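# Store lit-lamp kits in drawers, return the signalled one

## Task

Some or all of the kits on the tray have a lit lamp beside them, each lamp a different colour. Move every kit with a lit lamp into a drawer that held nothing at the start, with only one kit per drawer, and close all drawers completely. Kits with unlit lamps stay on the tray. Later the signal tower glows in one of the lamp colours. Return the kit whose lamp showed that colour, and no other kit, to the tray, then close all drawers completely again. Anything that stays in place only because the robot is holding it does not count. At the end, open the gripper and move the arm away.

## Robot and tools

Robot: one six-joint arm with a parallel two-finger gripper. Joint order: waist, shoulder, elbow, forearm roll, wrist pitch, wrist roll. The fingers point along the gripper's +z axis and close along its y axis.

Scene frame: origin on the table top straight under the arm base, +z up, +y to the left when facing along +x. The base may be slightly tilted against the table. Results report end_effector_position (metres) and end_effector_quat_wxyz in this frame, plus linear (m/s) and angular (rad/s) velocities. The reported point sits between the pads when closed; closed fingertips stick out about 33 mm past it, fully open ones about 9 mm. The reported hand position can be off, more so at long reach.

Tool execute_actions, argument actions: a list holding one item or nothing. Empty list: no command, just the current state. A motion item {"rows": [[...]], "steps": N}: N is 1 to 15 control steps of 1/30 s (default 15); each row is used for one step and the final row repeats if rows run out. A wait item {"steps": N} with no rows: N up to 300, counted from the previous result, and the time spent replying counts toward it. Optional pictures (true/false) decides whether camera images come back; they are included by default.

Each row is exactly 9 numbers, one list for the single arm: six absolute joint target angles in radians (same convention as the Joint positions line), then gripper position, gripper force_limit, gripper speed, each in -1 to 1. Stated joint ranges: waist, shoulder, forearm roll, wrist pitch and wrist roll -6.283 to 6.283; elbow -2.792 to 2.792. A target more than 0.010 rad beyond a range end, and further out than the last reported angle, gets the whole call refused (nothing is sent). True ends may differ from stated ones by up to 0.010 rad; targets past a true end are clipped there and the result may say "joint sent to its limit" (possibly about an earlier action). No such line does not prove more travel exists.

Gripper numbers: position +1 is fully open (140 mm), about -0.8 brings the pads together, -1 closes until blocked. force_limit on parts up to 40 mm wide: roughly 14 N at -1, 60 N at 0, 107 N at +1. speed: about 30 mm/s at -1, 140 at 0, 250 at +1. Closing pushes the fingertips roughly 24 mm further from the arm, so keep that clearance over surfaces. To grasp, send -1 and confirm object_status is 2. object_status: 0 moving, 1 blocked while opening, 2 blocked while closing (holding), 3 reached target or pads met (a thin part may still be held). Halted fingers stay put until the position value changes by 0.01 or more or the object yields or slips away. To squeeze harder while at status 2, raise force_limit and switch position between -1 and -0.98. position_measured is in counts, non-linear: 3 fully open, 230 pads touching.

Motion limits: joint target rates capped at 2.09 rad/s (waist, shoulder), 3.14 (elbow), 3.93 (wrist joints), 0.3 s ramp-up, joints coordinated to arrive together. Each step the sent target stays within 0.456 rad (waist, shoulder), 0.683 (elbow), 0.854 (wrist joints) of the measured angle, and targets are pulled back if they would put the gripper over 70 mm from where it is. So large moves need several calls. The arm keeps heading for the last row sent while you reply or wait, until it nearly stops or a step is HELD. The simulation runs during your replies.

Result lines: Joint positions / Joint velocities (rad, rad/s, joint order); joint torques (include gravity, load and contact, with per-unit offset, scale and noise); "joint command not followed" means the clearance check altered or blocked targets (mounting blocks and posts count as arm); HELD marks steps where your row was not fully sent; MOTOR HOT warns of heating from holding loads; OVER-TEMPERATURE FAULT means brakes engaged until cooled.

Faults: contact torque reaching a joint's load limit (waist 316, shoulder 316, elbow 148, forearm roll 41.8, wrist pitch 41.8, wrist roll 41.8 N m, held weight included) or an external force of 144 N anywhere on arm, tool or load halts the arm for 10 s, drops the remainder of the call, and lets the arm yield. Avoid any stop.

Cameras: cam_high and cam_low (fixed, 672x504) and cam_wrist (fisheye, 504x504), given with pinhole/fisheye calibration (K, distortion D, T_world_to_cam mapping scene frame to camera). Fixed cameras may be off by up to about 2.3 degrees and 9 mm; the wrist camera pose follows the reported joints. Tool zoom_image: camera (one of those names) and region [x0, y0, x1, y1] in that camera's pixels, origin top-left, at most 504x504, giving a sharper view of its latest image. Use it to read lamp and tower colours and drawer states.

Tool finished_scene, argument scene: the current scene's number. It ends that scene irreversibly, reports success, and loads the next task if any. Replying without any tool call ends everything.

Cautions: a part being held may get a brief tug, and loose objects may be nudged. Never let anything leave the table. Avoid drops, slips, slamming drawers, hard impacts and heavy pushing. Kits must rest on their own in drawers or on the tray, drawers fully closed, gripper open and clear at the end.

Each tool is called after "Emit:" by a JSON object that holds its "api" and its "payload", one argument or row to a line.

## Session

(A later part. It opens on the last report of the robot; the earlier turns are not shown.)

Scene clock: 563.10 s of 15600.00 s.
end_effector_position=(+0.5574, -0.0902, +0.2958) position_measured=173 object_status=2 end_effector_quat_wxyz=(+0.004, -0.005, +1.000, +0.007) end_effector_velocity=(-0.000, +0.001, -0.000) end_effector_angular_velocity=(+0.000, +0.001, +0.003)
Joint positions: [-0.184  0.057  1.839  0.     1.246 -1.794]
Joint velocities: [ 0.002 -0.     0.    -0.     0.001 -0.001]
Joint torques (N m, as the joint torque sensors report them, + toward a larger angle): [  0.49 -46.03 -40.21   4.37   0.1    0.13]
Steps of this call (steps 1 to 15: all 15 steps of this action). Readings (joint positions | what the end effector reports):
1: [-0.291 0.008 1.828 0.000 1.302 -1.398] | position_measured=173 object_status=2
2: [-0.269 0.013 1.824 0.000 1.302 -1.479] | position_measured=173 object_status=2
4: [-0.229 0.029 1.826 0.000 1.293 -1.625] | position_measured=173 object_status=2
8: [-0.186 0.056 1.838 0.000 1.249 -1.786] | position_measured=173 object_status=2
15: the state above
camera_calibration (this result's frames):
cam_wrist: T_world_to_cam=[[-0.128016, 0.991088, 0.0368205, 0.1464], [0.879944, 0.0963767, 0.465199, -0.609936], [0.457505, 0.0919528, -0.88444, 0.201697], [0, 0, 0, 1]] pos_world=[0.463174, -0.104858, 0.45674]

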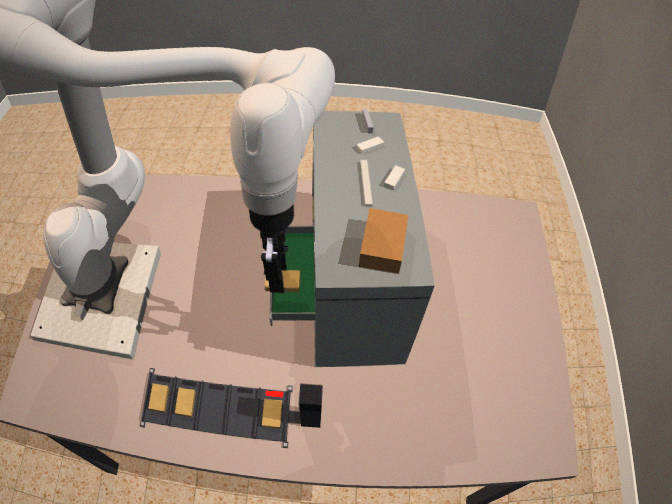

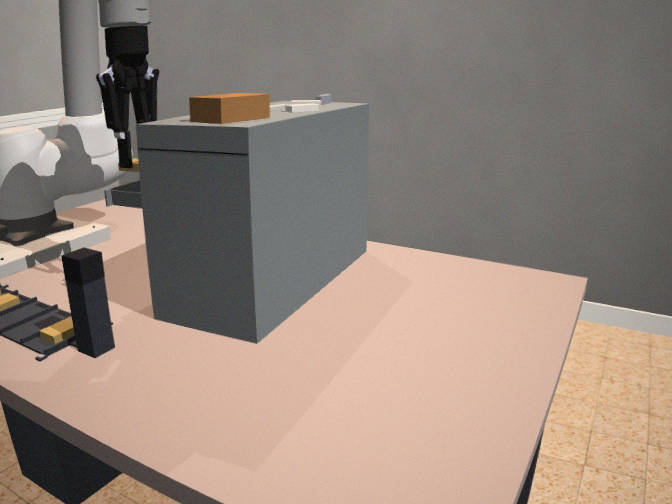

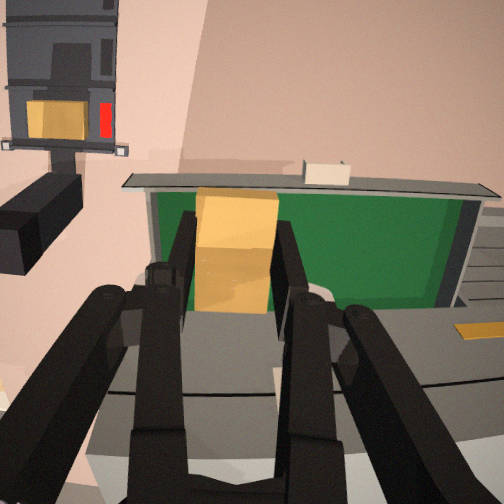

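Emit:
{"api": "execute_actions", "payload": {
  "actions": [
    {"rows":[[-0.181,0.07,1.822,0,1.25,-1.79,-1,-0.2,-0.8],[-0.181,0.07,1.822,0,1.25,-1.79,-1,-0.2,-0.8],[-0.181,0.07,1.822,0,1.25,-1.79,-1,-0.2,-0.8],[-0.181,0.07,1.822,0,1.25,-1.79,-1,-0.2,-0.8],[-0.1785,0.0965,1.8346,0,1.2105,-1.788,-1,-0.2,-0.8]]}
  ]
}}

Scene clock: 569.87 s of 15600.00 s.
end_effector_position=(+0.5755, -0.0905, +0.2756) position_measured=173 object_status=2 end_effector_quat_wxyz=(+0.004, -0.004, +1.000, +0.007) end_effector_velocity=(+0.000, +0.001, -0.000) end_effector_angular_velocity=(+0.000, +0.000, +0.000)
Joint positions: [-0.178  0.096  1.835 -0.     1.211 -1.788]
Joint velocities: [ 0.001  0.001 -0.     0.    -0.001  0.   ]
Joint torques (N m, as the joint torque sensors report them, + toward a larger angle): [  0.65 -48.6  -38.81   4.39   0.19   0.07]
Steps of this call (steps 1 to 15: the robot went on to your last target; steps 16 to 90: nothing new was sent; then 3.27 s passed at rest; steps 91 to 105: all 15 steps of this action). Readings (joint positions | what the end effector reports):
91: [-0.184 0.057 1.839 -0.000 1.246 -1.794] | position_measured=173 object_status=2
92: [-0.183 0.060 1.835 -0.000 1.246 -1.793] | position_measured=173 object_status=2
94: [-0.181 0.069 1.824 -0.000 1.249 -1.791] | position_measured=173 object_status=2
98: [-0.179 0.092 1.833 -0.000 1.218 -1.788] | position_measured=173 object_status=2
105: the state above
camera_calibration (this result's frames):
cam_wrist: T_world_to_cam=[[-0.127698, 0.991133, 0.0367098, 0.149604], [0.879958, 0.0961434, 0.46522, -0.616469], [0.457566, 0.0917109, -0.884433, 0.175538], [0, 0, 0, 1]] pos_world=[0.481251, -0.105107, 0.436553]

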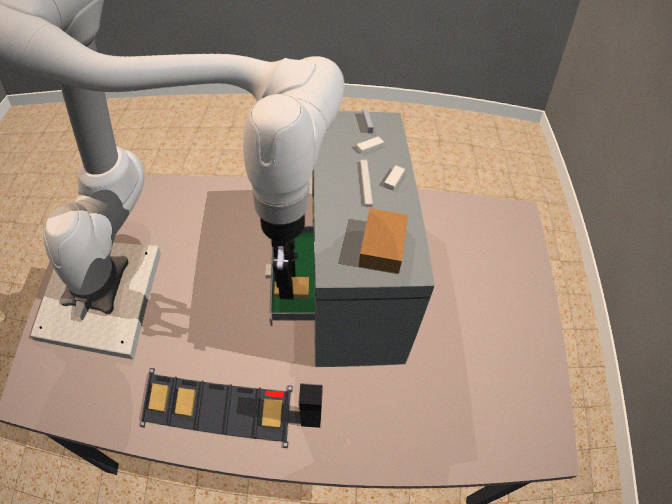

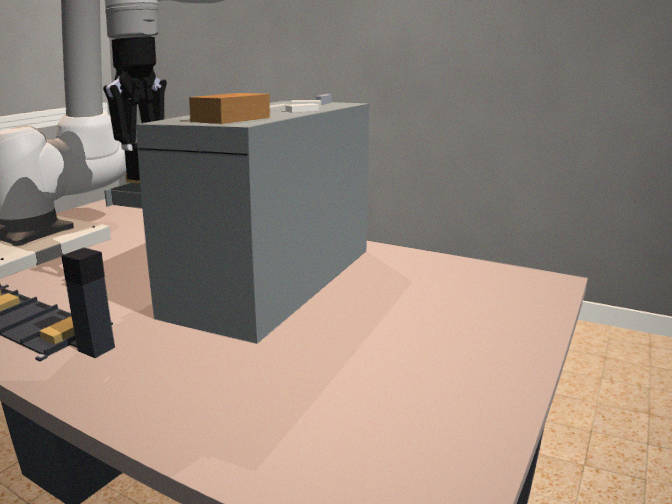

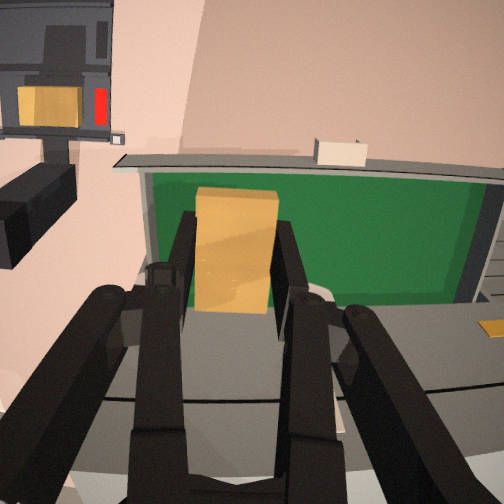

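Emit:
{"api": "execute_actions", "payload": {
  "actions": [
    {"rows":[[-0.15,0.0965,1.8346,0,1.2105,-1.76,-1,-0.2,-0.8],[-0.15,0.0965,1.8346,0,1.2105,-1.76,-1,-0.2,-0.8],[-0.15,0.0965,1.8346,0,1.2105,-1.76,-1,-0.2,-0.8],[-0.15,0.0965,1.8346,0,1.2105,-1.76,-1,-0.2,-0.8],[-0.15,0.0965,1.8346,0,1.2105,-1.76,-1,-0.2,-0.8],[-0.15,0.102,1.847,0,1.192,-1.76,-1,-0.2,-0.8],[-0.15,0.102,1.847,0,1.192,-1.76,-1,-0.2,-0.8],[-0.15,0.102,1.847,0,1.192,-1.76,-1,-0.2,-0.8],[-0.15,0.108,1.859,0,1.174,-1.76,-1,-0.2,-0.8]]}
  ]
}}

Scene clock: 575.63 s of 15600.00 s.
end_effector_position=(+0.5778, -0.0736, +0.2566) position_measured=173 object_status=2 end_effector_quat_wxyz=(+0.004, -0.005, +1.000, +0.007) end_effector_velocity=(+0.000, +0.000, -0.002) end_effector_angular_velocity=(-0.000, +0.001, +0.000)
Joint positions: [-0.15   0.108  1.859  0.     1.174 -1.76 ]
Joint velocities: [ 0.     0.002  0.002 -0.    -0.003 -0.   ]
Joint torques (N m, as the joint torque sensors report them, + toward a larger angle): [ -0.37 -51.83 -38.32   4.27   0.08   0.04]
Steps of this call (steps 1 to 15: the robot went on to your last target; steps 16 to 90: nothing new was sent; then 2.27 s passed at rest; steps 91 to 105: all 15 steps of this action). Readings (joint positions | what the end effector reports):
91: [-0.178 0.097 1.835 0.000 1.210 -1.788] | position_measured=173 object_status=2
92: [-0.175 0.097 1.835 0.000 1.210 -1.784] | position_measured=173 object_status=2
94: [-0.156 0.097 1.835 0.000 1.210 -1.766] | position_measured=173 object_status=2
98: [-0.150 0.100 1.844 0.000 1.197 -1.760] | position_measured=173 object_status=2
105: the state above
camera_calibration (this result's frames):
cam_wrist: T_world_to_cam=[[-0.128097, 0.991081, 0.0367308, 0.13412], [0.879629, 0.0964294, 0.465784, -0.611182], [0.458087, 0.091975, -0.884136, 0.155728], [0, 0, 0, 1]] pos_world=[0.483457, -0.0883109, 0.417437]

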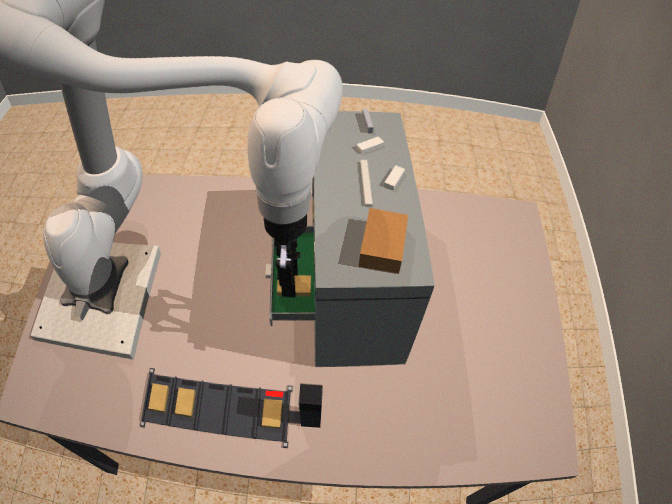

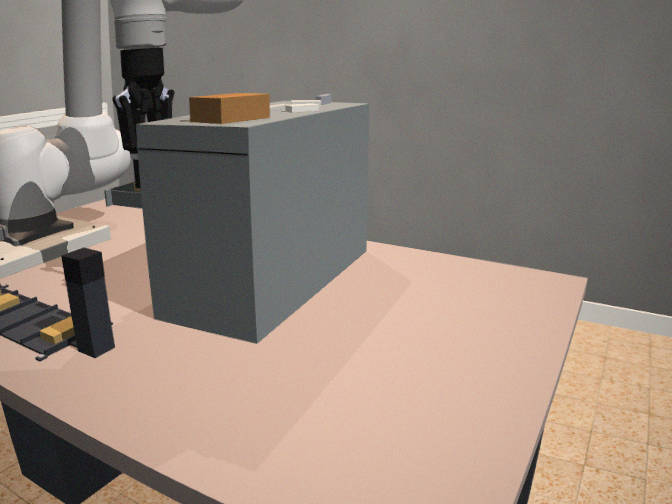

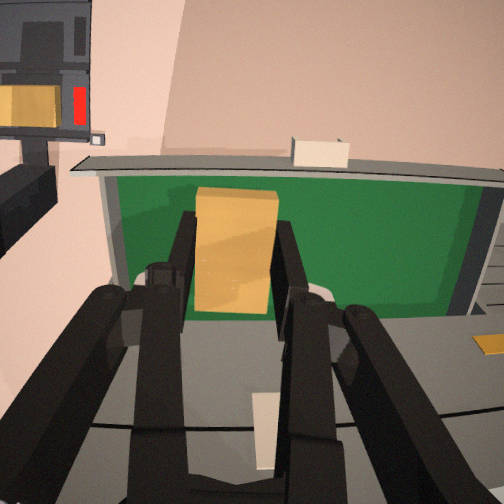

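Emit:
{"api": "execute_actions", "payload": {
  "actions": [
    {"rows":[[-0.15,0.11,1.866,0,1.165,-1.76,-1,-0.2,-0.8],[-0.15,0.11,1.866,0,1.165,-1.76,-1,-0.2,-0.8],[-0.15,0.11,1.866,0,1.165,-1.76,-1,-0.2,-0.8],[-0.15,0.112,1.873,0,1.156,-1.76,-1,-0.2,-0.8],[-0.15,0.112,1.873,0,1.156,-1.76,-1,-0.2,-0.8],[-0.15,0.112,1.873,0,1.156,-1.76,-1,-0.2,-0.8],[-0.15,0.115,1.879,0,1.147,-1.76,-1,-0.2,-0.8],[-0.15,0.115,1.879,0,1.147,-1.76,-1,-0.2,-0.8],[-0.15,0.115,1.879,0,1.147,-1.76,-1,-0.2,-0.8],[-0.15,0.118,1.885,0,1.138,-1.76,-1,-0.2,-0.8]]}
  ]
}}

Scene clock: 580.63 s of 15600.00 s.
end_effector_position=(+0.5763, -0.0731, +0.2378) position_measured=173 object_status=2 end_effector_quat_wxyz=(+0.005, -0.005, +1.000, +0.007) end_effector_velocity=(-0.002, +0.001, -0.005) end_effector_angular_velocity=(+0.001, +0.005, +0.000)
Joint positions: [-0.15   0.118  1.884 -0.     1.138 -1.76 ]
Joint velocities: [ 0.     0.003  0.007  0.    -0.004 -0.   ]
Joint torques (N m, as the joint torque sensors report them, + toward a larger angle): [ 0.86 -1.73  6.69  5.44  1.49  0.6 ]
Steps of this call (steps 1 to 15: the robot went on to your last target; steps 16 to 90: nothing new was sent; then 1.50 s passed at rest; steps 91 to 105: all 15 steps of this action). Readings (joint positions | what the end effector reports):
91: [-0.150 0.108 1.859 -0.000 1.174 -1.760] | position_measured=173 object_status=2
92: [-0.150 0.109 1.861 -0.000 1.170 -1.760] | position_measured=173 object_status=2
94: [-0.150 0.110 1.866 -0.000 1.166 -1.760] | position_measured=173 object_status=2
98: [-0.150 0.113 1.875 -0.000 1.153 -1.760] | position_measured=173 object_status=2
105: the state above
camera_calibration (this result's frames):
cam_wrist: T_world_to_cam=[[-0.12823, 0.991078, 0.0363522, 0.134242], [0.879333, 0.0966686, 0.466292, -0.601087], [0.458618, 0.0917582, -0.883884, 0.139377], [0, 0, 0, 1]] pos_world=[0.481849, -0.0877275, 0.398596]

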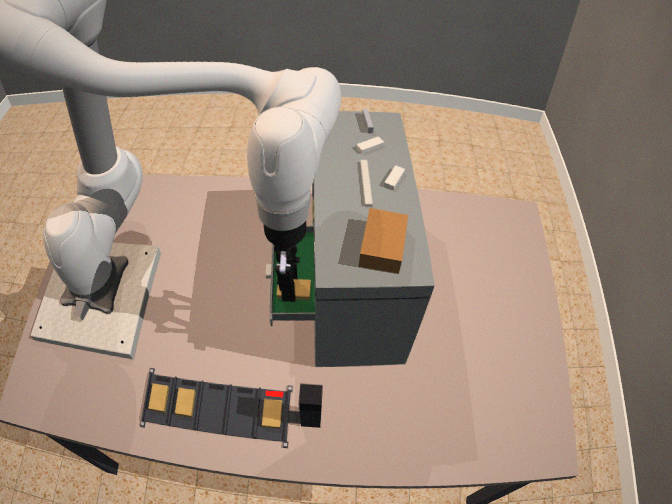

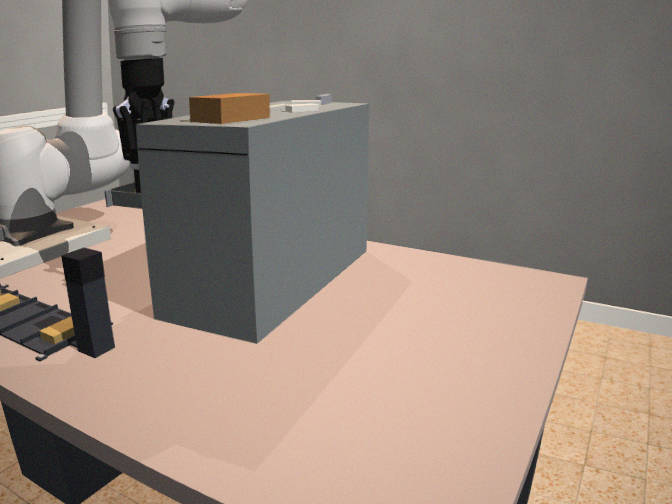

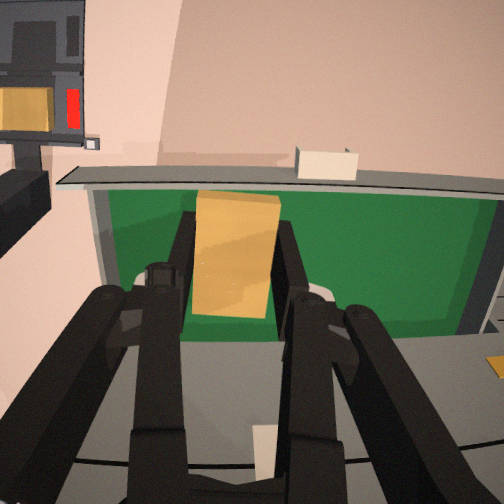

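Emit:
{"api": "execute_actions", "payload": {
  "actions": [
    {"rows":[[-0.15,0.116,1.881,0,1.144,-1.76,-0.2,-0.2,0],[-0.15,0.116,1.881,0,1.144,-1.76,-0.2,-0.2,0],[-0.15,0.116,1.881,0,1.144,-1.76,-0.2,-0.2,0],[-0.15,0.116,1.881,0,1.144,-1.76,-0.2,-0.2,0],[-0.15,0.116,1.881,0,1.144,-1.76,-0.2,-0.2,0],[-0.15,0.116,1.881,0,1.144,-1.76,-0.2,-0.2,0],[-0.15,0.116,1.881,0,1.144,-1.76,-0.2,-0.2,0],[-0.15,0.116,1.881,0,1.144,-1.76,-0.2,-0.2,0],[-0.15,0.108,1.859,0,1.174,-1.76,-0.2,-0.2,0],[-0.15,0.108,1.859,0,1.174,-1.76,-0.2,-0.2,0],[-0.15,0.09,1.83,0,1.22,-1.76,-0.2,-0.2,0]]}
  ]
}}

Scene clock: 585.00 s of 15600.00 s.
end_effector_position=(+0.5768, -0.0738, +0.2814) position_measured=154 object_status=3 end_effector_quat_wxyz=(+0.005, -0.005, +1.000, +0.007) end_effector_velocity=(-0.008, +0.001, +0.033) end_effector_angular_velocity=(+0.002, +0.015, -0.001)
Joint positions: [-0.15   0.09   1.831  0.     1.218 -1.76 ]
Joint velocities: [-0.001 -0.024 -0.037 -0.     0.077  0.001]
Joint torques (N m, as the joint torque sensors report them, + toward a larger angle): [ -3.8  -18.36 -23.53   2.68   0.05   0.01]
Steps of this call (steps 1 to 15: the robot went on to your last target; steps 16 to 90: nothing new was sent; then 0.87 s passed at rest; steps 91 to 105: all 15 steps of this action). Readings (joint positions | what the end effector reports):
91: [-0.150 0.118 1.885 0.000 1.138 -1.760] | position_measured=173 object_status=0
92: [-0.150 0.118 1.884 0.000 1.140 -1.760] | position_measured=173 object_status=0
94: [-0.150 0.117 1.883 0.000 1.143 -1.760] | position_measured=156 object_status=0
98: [-0.150 0.116 1.881 0.000 1.144 -1.760] | position_measured=154 object_status=0
105: the state above
camera_calibration (this result's frames):
cam_wrist: T_world_to_cam=[[-0.128153, 0.991094, 0.0361952, 0.133427], [0.878681, 0.0965424, 0.467547, -0.621771], [0.459888, 0.0917215, -0.883227, 0.176829], [0, 0, 0, 1]] pos_world=[0.482116, -0.08843, 0.442058]

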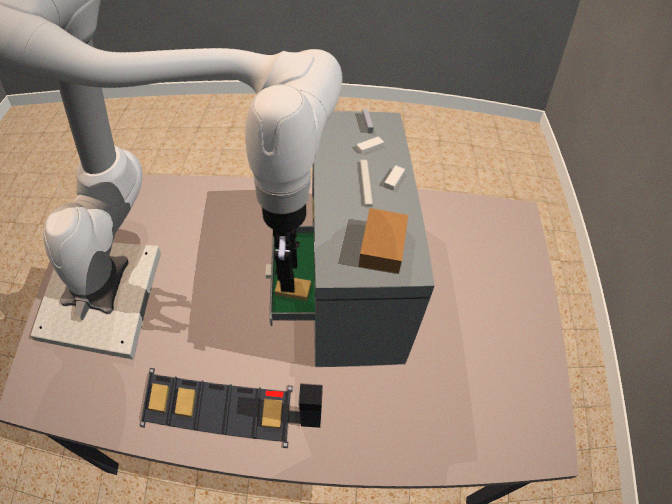

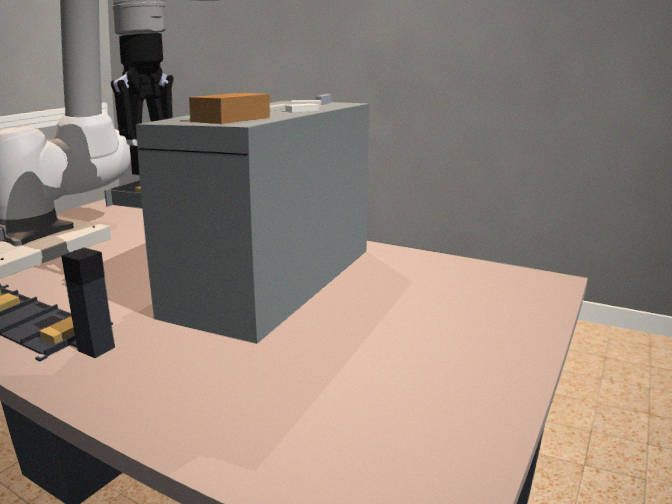

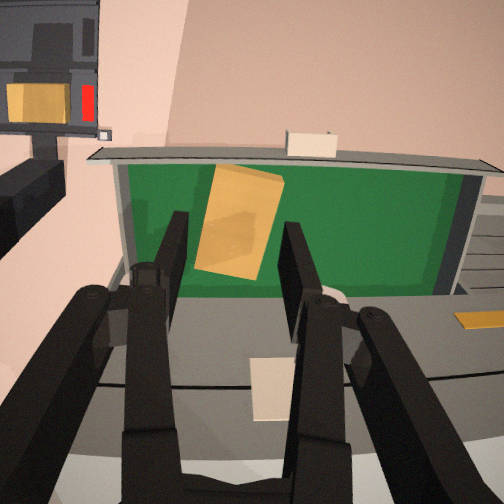

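Emit:
{"api": "zoom_image", "payload": {
  "camera": "cam_high",
  "region": [240,210,340,330]
}}

Emit:
{"api": "zoom_image", "payload": {
  "camera": "cam_low",
  "region": [90,160,170,220]
}}

Region (240, 210, 340, 330) of cam_high's 672x504 image, scaled by 4.200, with more detail than that image has.

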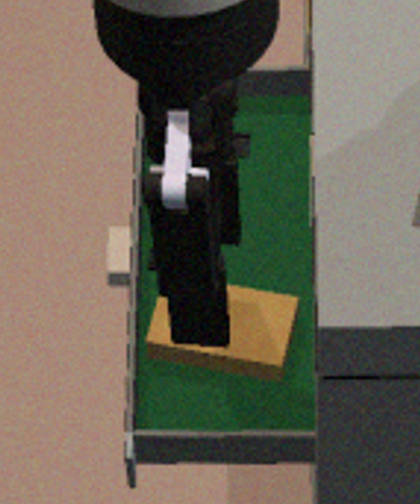

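Region (90, 160, 170, 220) of cam_low's 672x504 image, scaled by 6.300, with more detail than that image has; it fills the top 378 rows of this view, and the rest is white.

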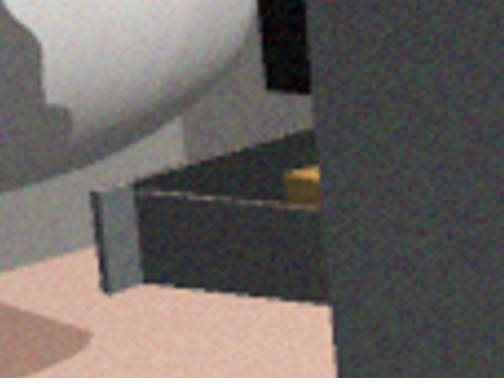

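Emit:
{"api": "execute_actions", "payload": {
  "actions": [
    {"rows":[[-0.15,0.0,1.8,0,1.34,-1.76,0.1,-0.6,0],[-0.15,0.0,1.8,0,1.34,-1.76,0.1,-0.6,0],[-0.15,0.0,1.8,0,1.34,-1.76,0.1,-0.6,0],[-0.15,0.0,1.8,0,1.34,-1.76,0.1,-0.6,0],[-0.2,-0.35,2.1,0,1.3,-1,0.1,-0.6,0]]}
  ],
  "pictures": false
}}

Emit:
{"api": "execute_actions", "payload": {
  "actions": [
    {"rows":[[-0.2,-0.4,2.15,0,1.2,-0.8,0.1,-0.6,0],[-0.2,-0.4,2.15,0,1.2,-0.8,0.1,-0.6,0],[-0.2,-0.4,2.15,0,1.2,-0.8,0.1,-0.6,0],[-0.2,-0.4,2.15,0,1.2,-0.8,0.1,-0.6,0],[-0.2,-0.4,2.15,0,1.2,-0.8,0.1,-0.6,0],[-0.3,-0.75,2.7,-0.2,-0.2,1.2,0.1,-0.6,0]]}
  ],
  "pictures": false
}}

Emit:
{"api": "execute_actions", "payload": {
  "actions": [
    {"rows":[[-0.3,-0.75,2.7,-0.2,-0.2,1.2,0.1,-0.6,0]]}
  ],
  "pictures": false
}}

Emit:
{"api": "execute_actions", "payload": {
  "actions": [
    {"rows":[[-0.24,-0.45,2.76,-0.4,-0.4,1.87,0.1,-0.6,0],[-0.24,-0.45,2.76,-0.4,-0.4,1.87,0.1,-0.6,0],[-0.24,-0.45,2.76,-0.4,-0.4,1.87,0.1,-0.6,0],[-0.24,-0.45,2.76,-0.4,-0.4,1.87,0.1,-0.6,0],[-0.24,-0.45,2.76,-0.4,-0.4,1.87,0.1,-0.6,0],[-0.24,-0.45,2.76,-0.4,-0.4,1.87,0.1,-0.6,0],[-0.24,-0.45,2.76,-0.4,-0.4,1.87,0.1,-0.6,0],[-0.24,-0.45,2.76,-0.4,-0.4,1.87,0.1,-0.6,0],[-0.225,-0.37,2.755,-0.4,-0.4,1.87,0.1,-0.6,0]]}
  ]
}}

Scene clock: 597.20 s of 15600.00 s.
end_effector_position=(+0.4321, -0.0623, +0.3535) position_measured=117 object_status=3 end_effector_quat_wxyz=(+0.036, +0.238, +0.970, +0.009) end_effector_velocity=(-0.416, +0.037, -0.059) end_effector_angular_velocity=(+0.105, -0.130, -1.886)
Joint positions: [-0.18  -0.218  1.982 -0.     1.309 -1.3  ]
Joint velocities: [-0.118 -0.781  0.698 -0.    -0.052  1.771]
Joint torques (N m, as the joint torque sensors report them, + toward a larger angle): [ -0.88 -20.34 -38.55   4.4   -0.2    0.09]
Steps of this call (steps 1 to 15: the robot went on to your last target; steps 16 to 90: nothing new was sent; then 8.70 s passed at rest; steps 91 to 105: all 15 steps of this action). Readings (joint positions | what the end effector reports):
91: [-0.150 0.090 1.830 -0.000 1.220 -1.760] | position_measured=154 object_status=0
92: [-0.150 0.086 1.829 -0.000 1.225 -1.760] | position_measured=152 object_status=0
94: [-0.150 0.057 1.819 -0.000 1.265 -1.760] | position_measured=136 object_status=0
98: [-0.153 -0.037 1.823 -0.000 1.324 -1.709] | position_measured=117 object_status=0
105: the state above

Scene clock: 597.70 s of 15600.00 s.
end_effector_position=(+0.3742, -0.1040, +0.2702) position_measured=117 object_status=3 end_effector_quat_wxyz=(+0.325, +0.685, +0.633, +0.158) end_effector_velocity=(+0.233, -0.127, +0.115) end_effector_angular_velocity=(+1.018, -3.700, -2.355)
Joint positions: [-0.265 -0.632  2.512 -0.127  0.53  -0.137]
Joint velocities: [-0.248 -0.845  1.339 -0.515 -3.577  3.578]
Joint torques (N m, as the joint torque sensors report them, + toward a larger angle): [ -4.68  29.07 -53.62   5.82  -2.66   0.37]
Steps of this call (steps 1 to 15: all 15 steps of this action). Readings (joint positions | what the end effector reports):
1: [-0.184 -0.245 2.006 -0.000 1.307 -1.239] | position_measured=117 object_status=3
2: [-0.188 -0.272 2.031 -0.000 1.304 -1.173] | position_measured=117 object_status=3
4: [-0.194 -0.328 2.083 -0.000 1.288 -1.017] | position_measured=117 object_status=3
8: [-0.203 -0.412 2.167 -0.005 1.173 -0.780] | position_measured=117 object_status=3
15: the state above

Scene clock: 598.20 s of 15600.00 s.
end_effector_position=(+0.4134, -0.0973, +0.3728) position_measured=117 object_status=3 end_effector_quat_wxyz=(+0.261, +0.761, +0.102, +0.585) end_effector_velocity=(-0.004, +0.005, +0.009) end_effector_angular_velocity=(+0.411, -0.186, -0.071)
Joint positions: [-0.3   -0.75   2.699 -0.2   -0.199  1.19 ]
Joint velocities: [-0.004 -0.016  0.026 -0.009 -0.073  0.46 ]
Joint torques (N m, as the joint torque sensors report them, + toward a larger angle): [ -1.41  29.25 -42.45   4.64  -2.19   0.02]
Steps of this call (steps 1 to 15: all 15 steps of this action). Readings (joint positions | what the end effector reports):
1: [-0.273 -0.657 2.553 -0.143 0.414 -0.021] | position_measured=117 object_status=3
2: [-0.278 -0.676 2.584 -0.155 0.311 0.082] | position_measured=117 object_status=3
4: [-0.285 -0.700 2.621 -0.169 0.149 0.274] | position_measured=117 object_status=3
8: [-0.294 -0.729 2.666 -0.187 -0.056 0.732] | position_measured=117 object_status=3
15: the state above

Scene clock: 598.70 s of 15600.00 s.
end_effector_position=(+0.4600, -0.0409, +0.2309) position_measured=117 object_status=3 end_effector_quat_wxyz=(+0.032, +0.835, -0.032, +0.548) end_effector_velocity=(+0.037, +0.101, -0.247) end_effector_angular_velocity=(+0.694, +0.381, +0.040)
Joint positions: [-0.231 -0.4    2.753 -0.389 -0.389  1.832]
Joint velocities: [ 0.114  0.598  0.047 -0.22  -0.22   0.742]
Joint torques (N m, as the joint torque sensors report them, + toward a larger angle): [ -1.18  -9.02 -31.72   3.17  -2.64  -0.07]
Steps of this call (steps 1 to 15: all 15 steps of this action). Readings (joint positions | what the end effector reports):
1: [-0.300 -0.750 2.700 -0.200 -0.200 1.198] | position_measured=117 object_status=3
2: [-0.299 -0.747 2.700 -0.202 -0.202 1.207] | position_measured=117 object_status=3
4: [-0.293 -0.721 2.706 -0.219 -0.219 1.263] | position_measured=117 object_status=3
8: [-0.270 -0.608 2.728 -0.295 -0.294 1.515] | position_measured=117 object_status=3
15: the state above
camera_calibration (this result's frames):
cam_wrist: T_world_to_cam=[[-0.0613546, -0.98883, 0.135833, -0.0470445], [-0.777315, -0.0380305, -0.627961, 0.51052], [0.626112, -0.144113, -0.7663, 0.0698024], [0, 0, 0, 1]] pos_world=[0.350245, -0.0170442, 0.380466]

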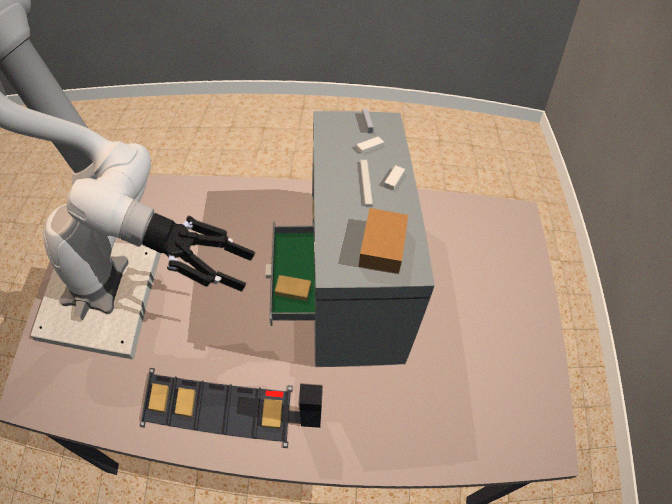

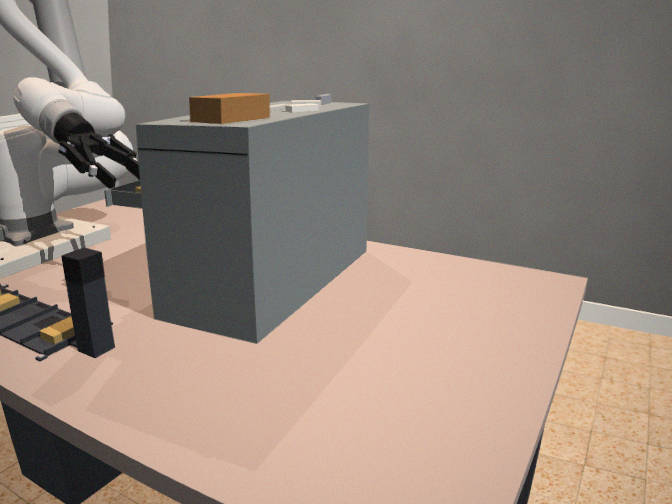

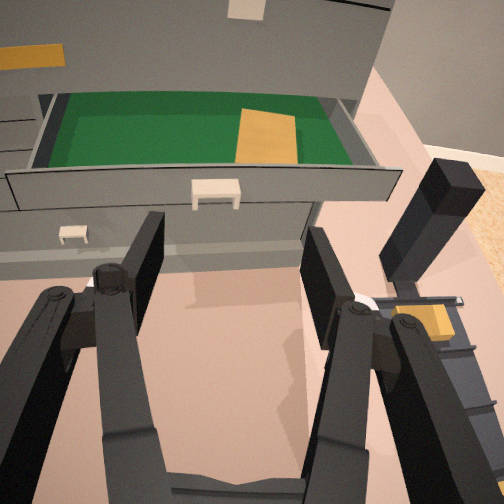

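Move to the grasp pose, close, push back along the path.

Emit:
{"api": "execute_actions", "payload": {
  "actions": [
    {"rows":[[-0.225,-0.37,2.755,-0.4,-0.4,1.87,0.1,-0.6,0],[-0.225,-0.37,2.755,-0.4,-0.4,1.87,0.1,-0.6,0],[-0.225,-0.37,2.755,-0.4,-0.4,1.87,0.1,-0.6,0],[-0.225,-0.37,2.755,-0.4,-0.4,1.87,0.1,-0.6,0],[-0.207,-0.32,2.735,-0.36,-0.42,1.84,0.1,-0.6,0],[-0.207,-0.32,2.735,-0.36,-0.42,1.84,0.1,-0.6,0],[-0.207,-0.32,2.735,-0.36,-0.42,1.84,0.1,-0.6,0],[-0.19,-0.278,2.715,-0.322,-0.441,1.815,0.1,-0.6,0]]}
  ],
  "pictures": false
}}

Emit:
{"api": "execute_actions", "payload": {
  "actions": [
    {"rows":[[-0.19,-0.278,2.715,-0.322,-0.441,1.815,-1,-0.6,0]]}
  ]
}}

Scene clock: 603.60 s of 15600.00 s.
end_effector_position=(+0.4933, -0.0319, +0.2167) position_measured=117 object_status=3 end_effector_quat_wxyz=(+0.008, +0.842, -0.040, +0.538) end_effector_velocity=(+0.001, +0.000, +0.001) end_effector_angular_velocity=(+0.002, -0.004, -0.000)
Joint positions: [-0.19  -0.278  2.715 -0.322 -0.441  1.815]
Joint velocities: [ 0.001  0.001 -0.001  0.004 -0.003 -0.001]
Joint torques (N m, as the joint torque sensors report them, + toward a larger angle): [ -1.71  -1.47 -28.59   2.71  -2.42   0.  ]
Steps of this call (steps 1 to 30: the robot went on to your last target; steps 31 to 90: nothing new was sent; then 1.40 s passed at rest; steps 91 to 105: all 15 steps of this action). Readings (joint positions | what the end effector reports):
91: [-0.225 -0.370 2.755 -0.400 -0.400 1.870] | position_measured=117 object_status=3
92: [-0.225 -0.370 2.755 -0.400 -0.400 1.870] | position_measured=117 object_status=3
94: [-0.225 -0.370 2.755 -0.400 -0.400 1.870] | position_measured=117 object_status=3
98: [-0.214 -0.339 2.743 -0.376 -0.412 1.852] | position_measured=117 object_status=3
105: the state above

Scene clock: 604.10 s of 15600.00 s.
end_effector_position=(+0.4934, -0.0319, +0.2167) position_measured=190 object_status=0 end_effector_quat_wxyz=(+0.008, +0.842, -0.040, +0.538) end_effector_velocity=(-0.000, +0.000, +0.000) end_effector_angular_velocity=(-0.000, -0.000, +0.001)
Joint positions: [-0.19  -0.278  2.715 -0.322 -0.441  1.815]
Joint velocities: [ 0. -0.  0. -0. -0. -0.]
Joint torques (N m, as the joint torque sensors report them, + toward a larger angle): [ -2.29  -0.17 -28.07   3.74  -1.62   0.17]
Steps of this call (steps 1 to 15: all 15 steps of this action). Readings (joint positions | what the end effector reports):
1: [-0.190 -0.278 2.715 -0.322 -0.441 1.815] | position_measured=117 object_status=0
2: [-0.190 -0.278 2.715 -0.322 -0.441 1.815] | position_measured=119 object_status=0
4: [-0.190 -0.278 2.715 -0.322 -0.441 1.815] | position_measured=134 object_status=0
8: [-0.190 -0.278 2.715 -0.322 -0.441 1.815] | position_measured=165 object_status=0
15: the state above
camera_calibration (this result's frames):
cam_wrist: T_world_to_cam=[[-0.0470068, -0.995019, 0.0879027, -0.0310909], [-0.790149, -0.016798, -0.612685, 0.531601], [0.61111, -0.0982565, -0.785424, 0.0523363], [0, 0, 0, 1]] pos_world=[0.386599, -0.0168638, 0.369543]

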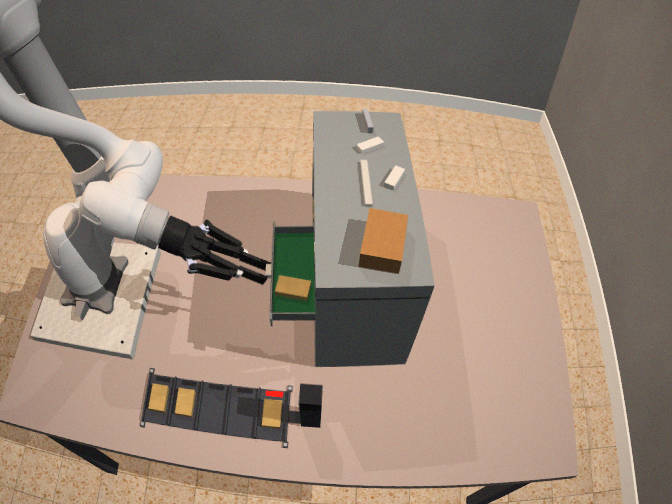

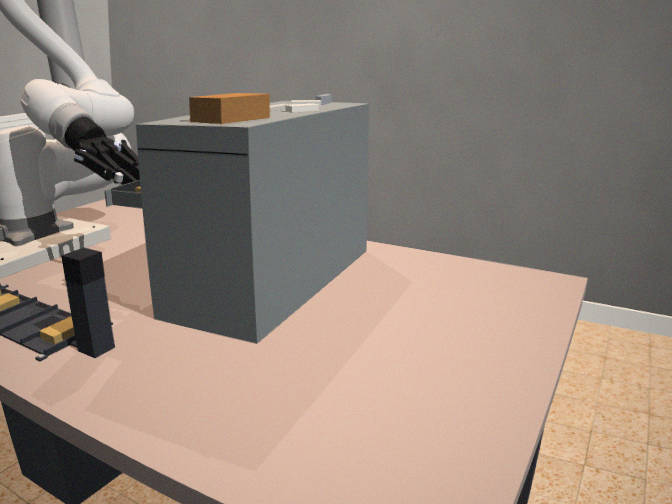

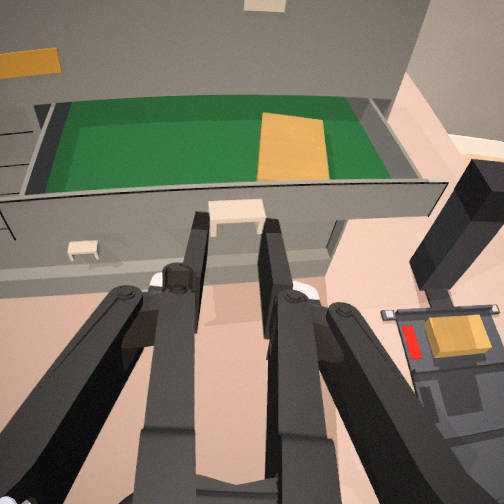

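Emit:
{"api": "execute_actions", "payload": {
  "actions": [
    {"rows":[[-0.183,-0.26,2.706,-0.306,-0.448,1.803,-1,-0.6,0],[-0.183,-0.26,2.706,-0.306,-0.448,1.803,-1,-0.6,0],[-0.176,-0.243,2.697,-0.29,-0.454,1.792,-1,-0.6,0],[-0.176,-0.243,2.697,-0.29,-0.454,1.792,-1,-0.6,0],[-0.17,-0.226,2.688,-0.274,-0.461,1.78,-1,-0.6,0],[-0.17,-0.226,2.688,-0.274,-0.461,1.78,-1,-0.6,0],[-0.161,-0.204,2.6735,-0.26,-0.467,1.769,-1,-0.6,0],[-0.161,-0.204,2.6735,-0.26,-0.467,1.769,-1,-0.6,0],[-0.152,-0.183,2.659,-0.245,-0.473,1.757,-1,-0.6,0],[-0.152,-0.183,2.659,-0.245,-0.473,1.757,-1,-0.6,0],[-0.143,-0.161,2.6445,-0.231,-0.479,1.746,-1,-0.6,0],[-0.143,-0.161,2.6445,-0.231,-0.479,1.746,-1,-0.6,0],[-0.135,-0.14,2.63,-0.217,-0.485,1.735,-1,-0.6,0]]}
  ],
  "pictures": false
}}

Scene clock: 608.83 s of 15600.00 s.
end_effector_position=(+0.5484, -0.0270, +0.2163) position_measured=190 object_status=2 end_effector_quat_wxyz=(+0.003, +0.842, -0.036, +0.538) end_effector_velocity=(+0.134, +0.014, -0.000) end_effector_angular_velocity=(-0.006, -0.005, +0.034)
Joint positions: [-0.139 -0.151  2.637 -0.224 -0.482  1.741]
Joint velocities: [ 0.106  0.28  -0.195  0.181 -0.078 -0.143]
Joint torques (N m, as the joint torque sensors report them, + toward a larger angle): [ -1.99 -13.13 -16.87   2.75   1.69   0.43]
Steps of this call (steps 1 to 15: the robot went on to your last target; steps 16 to 90: nothing new was sent; then 1.23 s passed at rest; steps 91 to 105: all 15 steps of this action). Readings (joint positions | what the end effector reports):
91: [-0.190 -0.278 2.715 -0.322 -0.441 1.815] | position_measured=190 object_status=2
92: [-0.189 -0.275 2.714 -0.319 -0.442 1.813] | position_measured=190 object_status=2
94: [-0.183 -0.259 2.705 -0.305 -0.448 1.802] | position_measured=190 object_status=2
98: [-0.169 -0.224 2.687 -0.274 -0.461 1.780] | position_measured=190 object_status=2
105: the state above

Emit:
{"api": "execute_actions", "payload": {
  "actions": [
    {"rows":[[-0.129,-0.124,2.618,-0.202,-0.488,1.721,-1,-0.6,0],[-0.129,-0.124,2.618,-0.202,-0.488,1.721,-1,-0.6,0],[-0.122,-0.108,2.606,-0.187,-0.49,1.707,-1,-0.6,0],[-0.122,-0.108,2.606,-0.187,-0.49,1.707,-1,-0.6,0],[-0.115,-0.094,2.595,-0.174,-0.4915,1.694,-1,-0.6,0],[-0.115,-0.094,2.595,-0.174,-0.4915,1.694,-1,-0.6,0],[-0.108,-0.08,2.583,-0.161,-0.493,1.68,-1,-0.6,0],[-0.108,-0.08,2.583,-0.161,-0.493,1.68,-1,-0.6,0],[-0.102,-0.066,2.572,-0.148,-0.4945,1.667,-1,-0.6,0],[-0.102,-0.066,2.572,-0.148,-0.4945,1.667,-1,-0.6,0],[-0.097,-0.053,2.561,-0.135,-0.496,1.654,-1,-0.6,0],[-0.097,-0.053,2.561,-0.135,-0.496,1.654,-1,-0.6,0],[-0.0955,-0.047,2.557,-0.13,-0.497,1.649,-1,-0.6,0]]}
  ],
  "pictures": false
}}

Emit:
{"api": "execute_actions", "payload": {
  "actions": [
    {"rows":[[-0.0955,-0.047,2.557,-0.13,-0.497,1.649,-1,-0.6,0]],"steps":5}
  ],
  "pictures": false
}}

Scene clock: 614.70 s of 15600.00 s.
end_effector_position=(+0.5999, -0.0230, +0.2143) position_measured=190 object_status=2 end_effector_quat_wxyz=(+0.010, +0.844, -0.025, +0.536) end_effector_velocity=(+0.031, +0.000, -0.014) end_effector_angular_velocity=(-0.018, +0.021, +0.000)
Joint positions: [-0.096 -0.049  2.559 -0.132 -0.496  1.651]
Joint velocities: [ 0.023  0.077 -0.047  0.065 -0.007 -0.066]
Joint torques (N m, as the joint torque sensors report them, + toward a larger angle): [-17.23  -7.23 -17.22   7.09   6.7    0.34]
Steps of this call (steps 1 to 30: the robot went on to your last target; steps 31 to 90: nothing new was sent; then 2.37 s passed at rest; steps 91 to 105: all 15 steps of this action). Readings (joint positions | what the end effector reports):
91: [-0.135 -0.140 2.630 -0.217 -0.485 1.735] | position_measured=190 object_status=2
92: [-0.134 -0.137 2.628 -0.214 -0.486 1.732] | position_measured=190 object_status=2
94: [-0.128 -0.122 2.617 -0.201 -0.488 1.720] | position_measured=190 object_status=2
98: [-0.114 -0.093 2.594 -0.173 -0.492 1.693] | position_measured=190 object_status=2
105: the state above

Scene clock: 614.87 s of 15600.00 s.
end_effector_position=(+0.6010, -0.0231, +0.2141) position_measured=190 object_status=2 end_effector_quat_wxyz=(+0.011, +0.844, -0.025, +0.536) end_effector_velocity=(+0.002, -0.001, +0.001) end_effector_angular_velocity=(-0.001, -0.003, -0.001)
Joint positions: [-0.095 -0.047  2.557 -0.13  -0.497  1.649]
Joint velocities: [-0.001  0.001 -0.002  0.001 -0.002 -0.001]
Joint torques (N m, as the joint torque sensors report them, + toward a larger angle): [-21.87  -4.28 -29.08   8.72   3.63   0.33]
Steps of this call (steps 1 to 5: all 5 steps of this action). Readings (joint positions | what the end effector reports):
1: [-0.096 -0.048 2.558 -0.131 -0.497 1.650] | position_measured=190 object_status=2
2: [-0.095 -0.047 2.558 -0.130 -0.497 1.649] | position_measured=190 object_status=2
4: [-0.095 -0.047 2.557 -0.130 -0.497 1.649] | position_measured=190 object_status=2
5: the state above

Emit:
{"api": "execute_actions", "payload": {
  "actions": [
    {"rows":[[-0.093,-0.044,2.553,-0.127,-0.496,1.644,-1,-0.6,0]],"steps":8}
  ],
  "pictures": false
}}

Scene clock: 617.93 s of 15600.00 s.
end_effector_position=(+0.6034, -0.0226, +0.2147) position_measured=190 object_status=2 end_effector_quat_wxyz=(+0.011, +0.843, -0.024, +0.536) end_effector_velocity=(+0.001, +0.001, +0.001) end_effector_angular_velocity=(-0.001, -0.002, +0.002)
Joint positions: [-0.093 -0.044  2.553 -0.127 -0.496  1.644]
Joint velocities: [ 0.002  0.    -0.001 -0.    -0.002 -0.   ]
Joint torques (N m, as the joint torque sensors report them, + toward a larger angle): [-14.14 -11.23 -44.41   6.88  -3.5    0.43]
Steps of this call (steps 1 to 15: the robot went on to your last target; steps 16 to 84: nothing new was sent; steps 85 to 92: all 8 steps of this action). Readings (joint positions | what the end effector reports):
85: [-0.096 -0.047 2.557 -0.130 -0.497 1.649] | position_measured=190 object_status=2
86: [-0.095 -0.046 2.556 -0.129 -0.497 1.647] | position_measured=190 object_status=2
88: [-0.094 -0.044 2.554 -0.127 -0.496 1.644] | position_measured=190 object_status=2
92: the state above

Emit:
{"api": "execute_actions", "payload": {
  "actions": [
    {"rows":[[-0.096,-0.05,2.559,-0.132,-0.496,1.651,0.1,-0.6,0],[-0.096,-0.05,2.559,-0.132,-0.496,1.651,0.1,-0.6,0],[-0.096,-0.05,2.559,-0.132,-0.496,1.651,0.1,-0.6,0],[-0.096,-0.05,2.559,-0.132,-0.496,1.651,0.1,-0.6,0],[-0.096,-0.05,2.559,-0.132,-0.496,1.651,0.1,-0.6,0],[-0.096,-0.05,2.559,-0.132,-0.496,1.651,0.1,-0.6,0],[-0.096,-0.05,2.559,-0.132,-0.496,1.651,0.1,-0.6,0],[-0.128,-0.14,2.63,-0.217,-0.485,1.735,0.1,-0.6,0]]}
  ],
  "pictures": false
}}

Emit:
{"api": "execute_actions", "payload": {
  "actions": [
    {"rows":[[-0.128,-0.14,2.63,-0.217,-0.485,1.735,0.1,-0.6,0],[-0.128,-0.14,2.63,-0.217,-0.485,1.735,0.1,-0.6,0],[-0.128,-0.14,2.63,-0.217,-0.485,1.735,0.1,-0.6,0],[-0.126,-0.02,2.665,-0.175,-0.63,1.69,0.1,-0.6,0]]}
  ]
}}

Scene clock: 630.33 s of 15600.00 s.
end_effector_position=(+0.5538, -0.0223, +0.2162) position_measured=117 object_status=0 end_effector_quat_wxyz=(+0.001, +0.842, -0.032, +0.538) end_effector_velocity=(-0.015, -0.002, +0.002) end_effector_angular_velocity=(+0.010, -0.004, -0.006)
Joint positions: [-0.128 -0.14   2.63  -0.216 -0.485  1.734]
Joint velocities: [-0.017 -0.035  0.022 -0.035  0.006  0.037]
Joint torques (N m, as the joint torque sensors report them, + toward a larger angle): [ -5.68   7.41 -38.31   4.41  -2.77  -0.09]
Steps of this call (steps 1 to 15: the robot went on to your last target; steps 16 to 90: nothing new was sent; then 8.90 s passed at rest; steps 91 to 105: all 15 steps of this action). Readings (joint positions | what the end effector reports):
91: [-0.093 -0.044 2.553 -0.127 -0.496 1.644] | position_measured=190 object_status=0
92: [-0.094 -0.046 2.555 -0.129 -0.496 1.646] | position_measured=190 object_status=0
94: [-0.095 -0.049 2.558 -0.131 -0.496 1.650] | position_measured=173 object_status=0
98: [-0.096 -0.050 2.559 -0.132 -0.496 1.651] | position_measured=142 object_status=0
105: the state above

Scene clock: 630.83 s of 15600.00 s.
end_effector_position=(+0.5545, -0.0200, +0.1731) position_measured=117 object_status=3 end_effector_quat_wxyz=(-0.002, +0.844, -0.033, +0.535) end_effector_velocity=(+0.000, +0.001, +0.000) end_effector_angular_velocity=(-0.001, -0.001, +0.002)
Joint positions: [-0.126 -0.02   2.665 -0.175 -0.63   1.69 ]
Joint velocities: [ 0.002  0.     0.     0.    -0.001 -0.001]
Joint torques (N m, as the joint torque sensors report them, + toward a larger angle): [ -0.18 -19.56 -21.85   2.3   -2.3    0.04]
Steps of this call (steps 1 to 15: all 15 steps of this action). Readings (joint positions | what the end effector reports):
1: [-0.128 -0.140 2.630 -0.217 -0.485 1.735] | position_measured=117 object_status=0
2: [-0.128 -0.140 2.630 -0.217 -0.485 1.735] | position_measured=117 object_status=3
4: [-0.128 -0.140 2.630 -0.217 -0.485 1.735] | position_measured=117 object_status=3
8: [-0.127 -0.081 2.647 -0.194 -0.559 1.711] | position_measured=117 object_status=3
15: the state above
camera_calibration (this result's frames):
cam_wrist: T_world_to_cam=[[-0.023174, -0.996712, 0.0776377, -0.0239582], [-0.793884, -0.0288533, -0.607384, 0.554248], [0.607627, -0.0757109, -0.790605, -0.0147349], [0, 0, 0, 1]] pos_world=[0.448407, -0.0090032, 0.326852]

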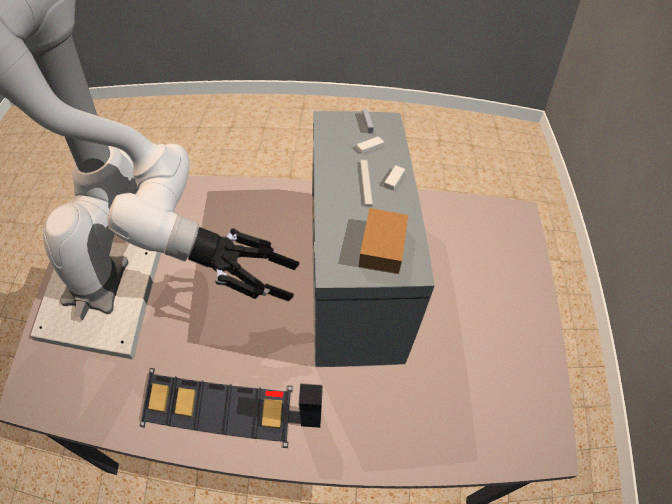

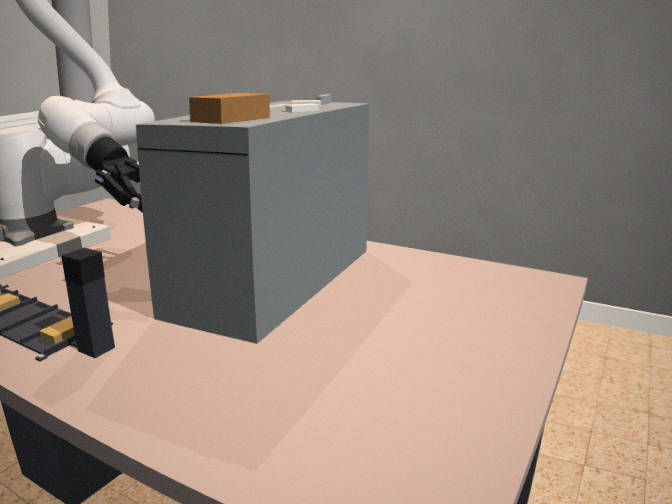

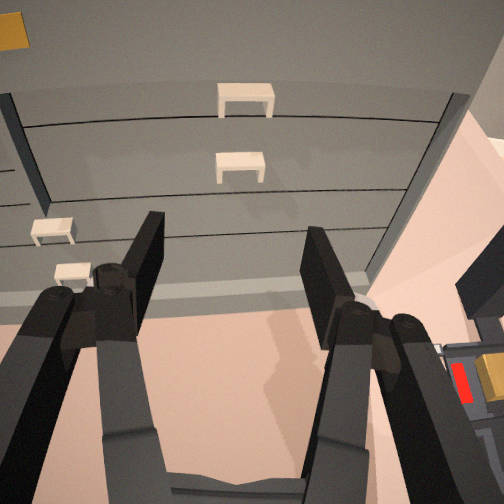

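Emit:
{"api": "execute_actions", "payload": {
  "actions": [
    {"rows":[[-0.118,0.002,2.643,-0.152,-0.633,1.665,0.1,-0.6,0],[-0.118,0.002,2.643,-0.152,-0.633,1.665,0.1,-0.6,0],[-0.118,0.002,2.643,-0.152,-0.633,1.665,0.1,-0.6,0],[-0.11,0.023,2.621,-0.13,-0.635,1.64,0.1,-0.6,0],[-0.11,0.023,2.621,-0.13,-0.635,1.64,0.1,-0.6,0],[-0.11,0.023,2.621,-0.13,-0.635,1.64,0.1,-0.6,0],[-0.104,0.036,2.609,-0.118,-0.635,1.627,0.1,-0.6,0]]}
  ]
}}

Scene clock: 636.47 s of 15600.00 s.
end_effector_position=(+0.5897, -0.0234, +0.1752) position_measured=117 object_status=3 end_effector_quat_wxyz=(+0.010, +0.843, -0.025, +0.538) end_effector_velocity=(+0.001, -0.000, +0.001) end_effector_angular_velocity=(-0.001, -0.002, -0.000)
Joint positions: [-0.104  0.036  2.609 -0.118 -0.635  1.627]
Joint velocities: [ 0.     0.001 -0.001  0.001 -0.002 -0.001]
Joint torques (N m, as the joint torque sensors report them, + toward a larger angle): [ -1.47 -24.73 -21.88   2.32  -2.24  -0.02]
Steps of this call (steps 1 to 15: the robot went on to your last target; steps 16 to 90: nothing new was sent; then 2.13 s passed at rest; steps 91 to 105: all 15 steps of this action). Readings (joint positions | what the end effector reports):
91: [-0.126 -0.020 2.665 -0.175 -0.630 1.690] | position_measured=117 object_status=3
92: [-0.125 -0.017 2.662 -0.171 -0.630 1.686] | position_measured=117 object_status=3
94: [-0.119 -0.001 2.646 -0.155 -0.633 1.669] | position_measured=117 object_status=3
98: [-0.109 0.026 2.619 -0.128 -0.635 1.638] | position_measured=117 object_status=3
105: the state above
camera_calibration (this result's frames):
cam_wrist: T_world_to_cam=[[-0.0245954, -0.993921, 0.107317, -0.0310496], [-0.79035, -0.0464025, -0.610895, 0.581496], [0.612161, -0.0998431, -0.784404, -0.0390985], [0, 0, 0, 1]] pos_world=[0.482757, -0.00778171, 0.327897]

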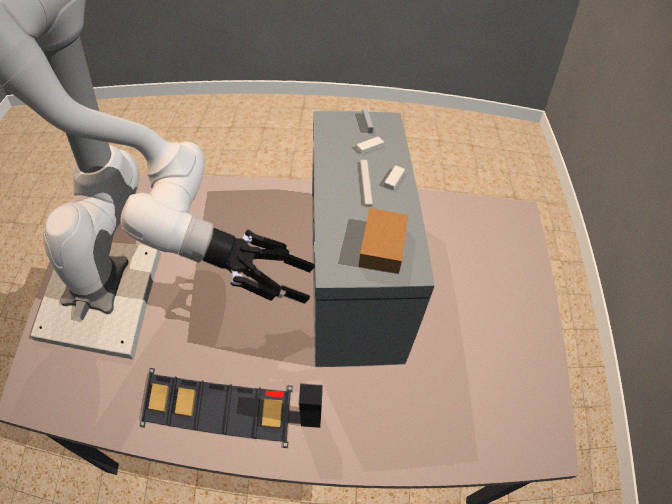

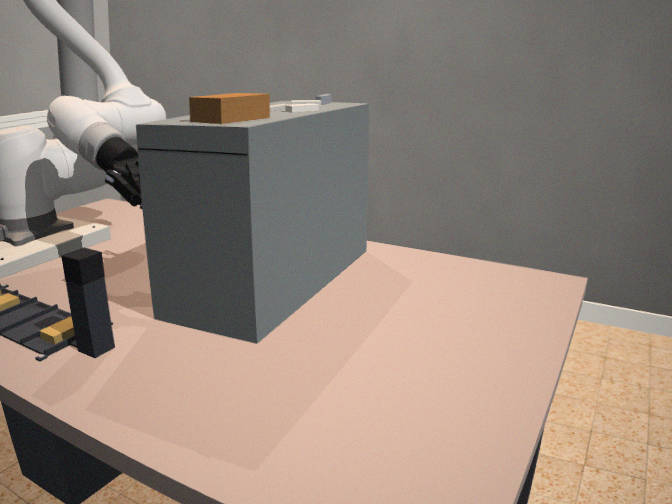

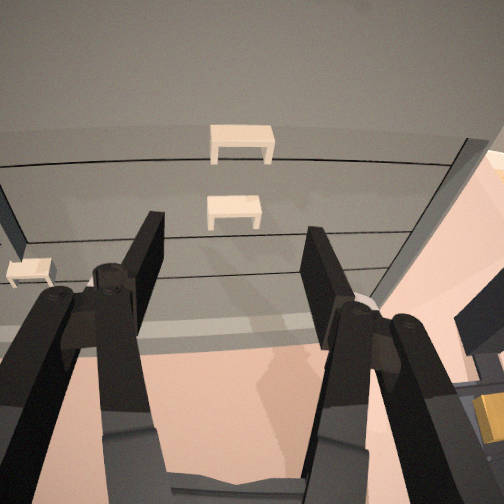

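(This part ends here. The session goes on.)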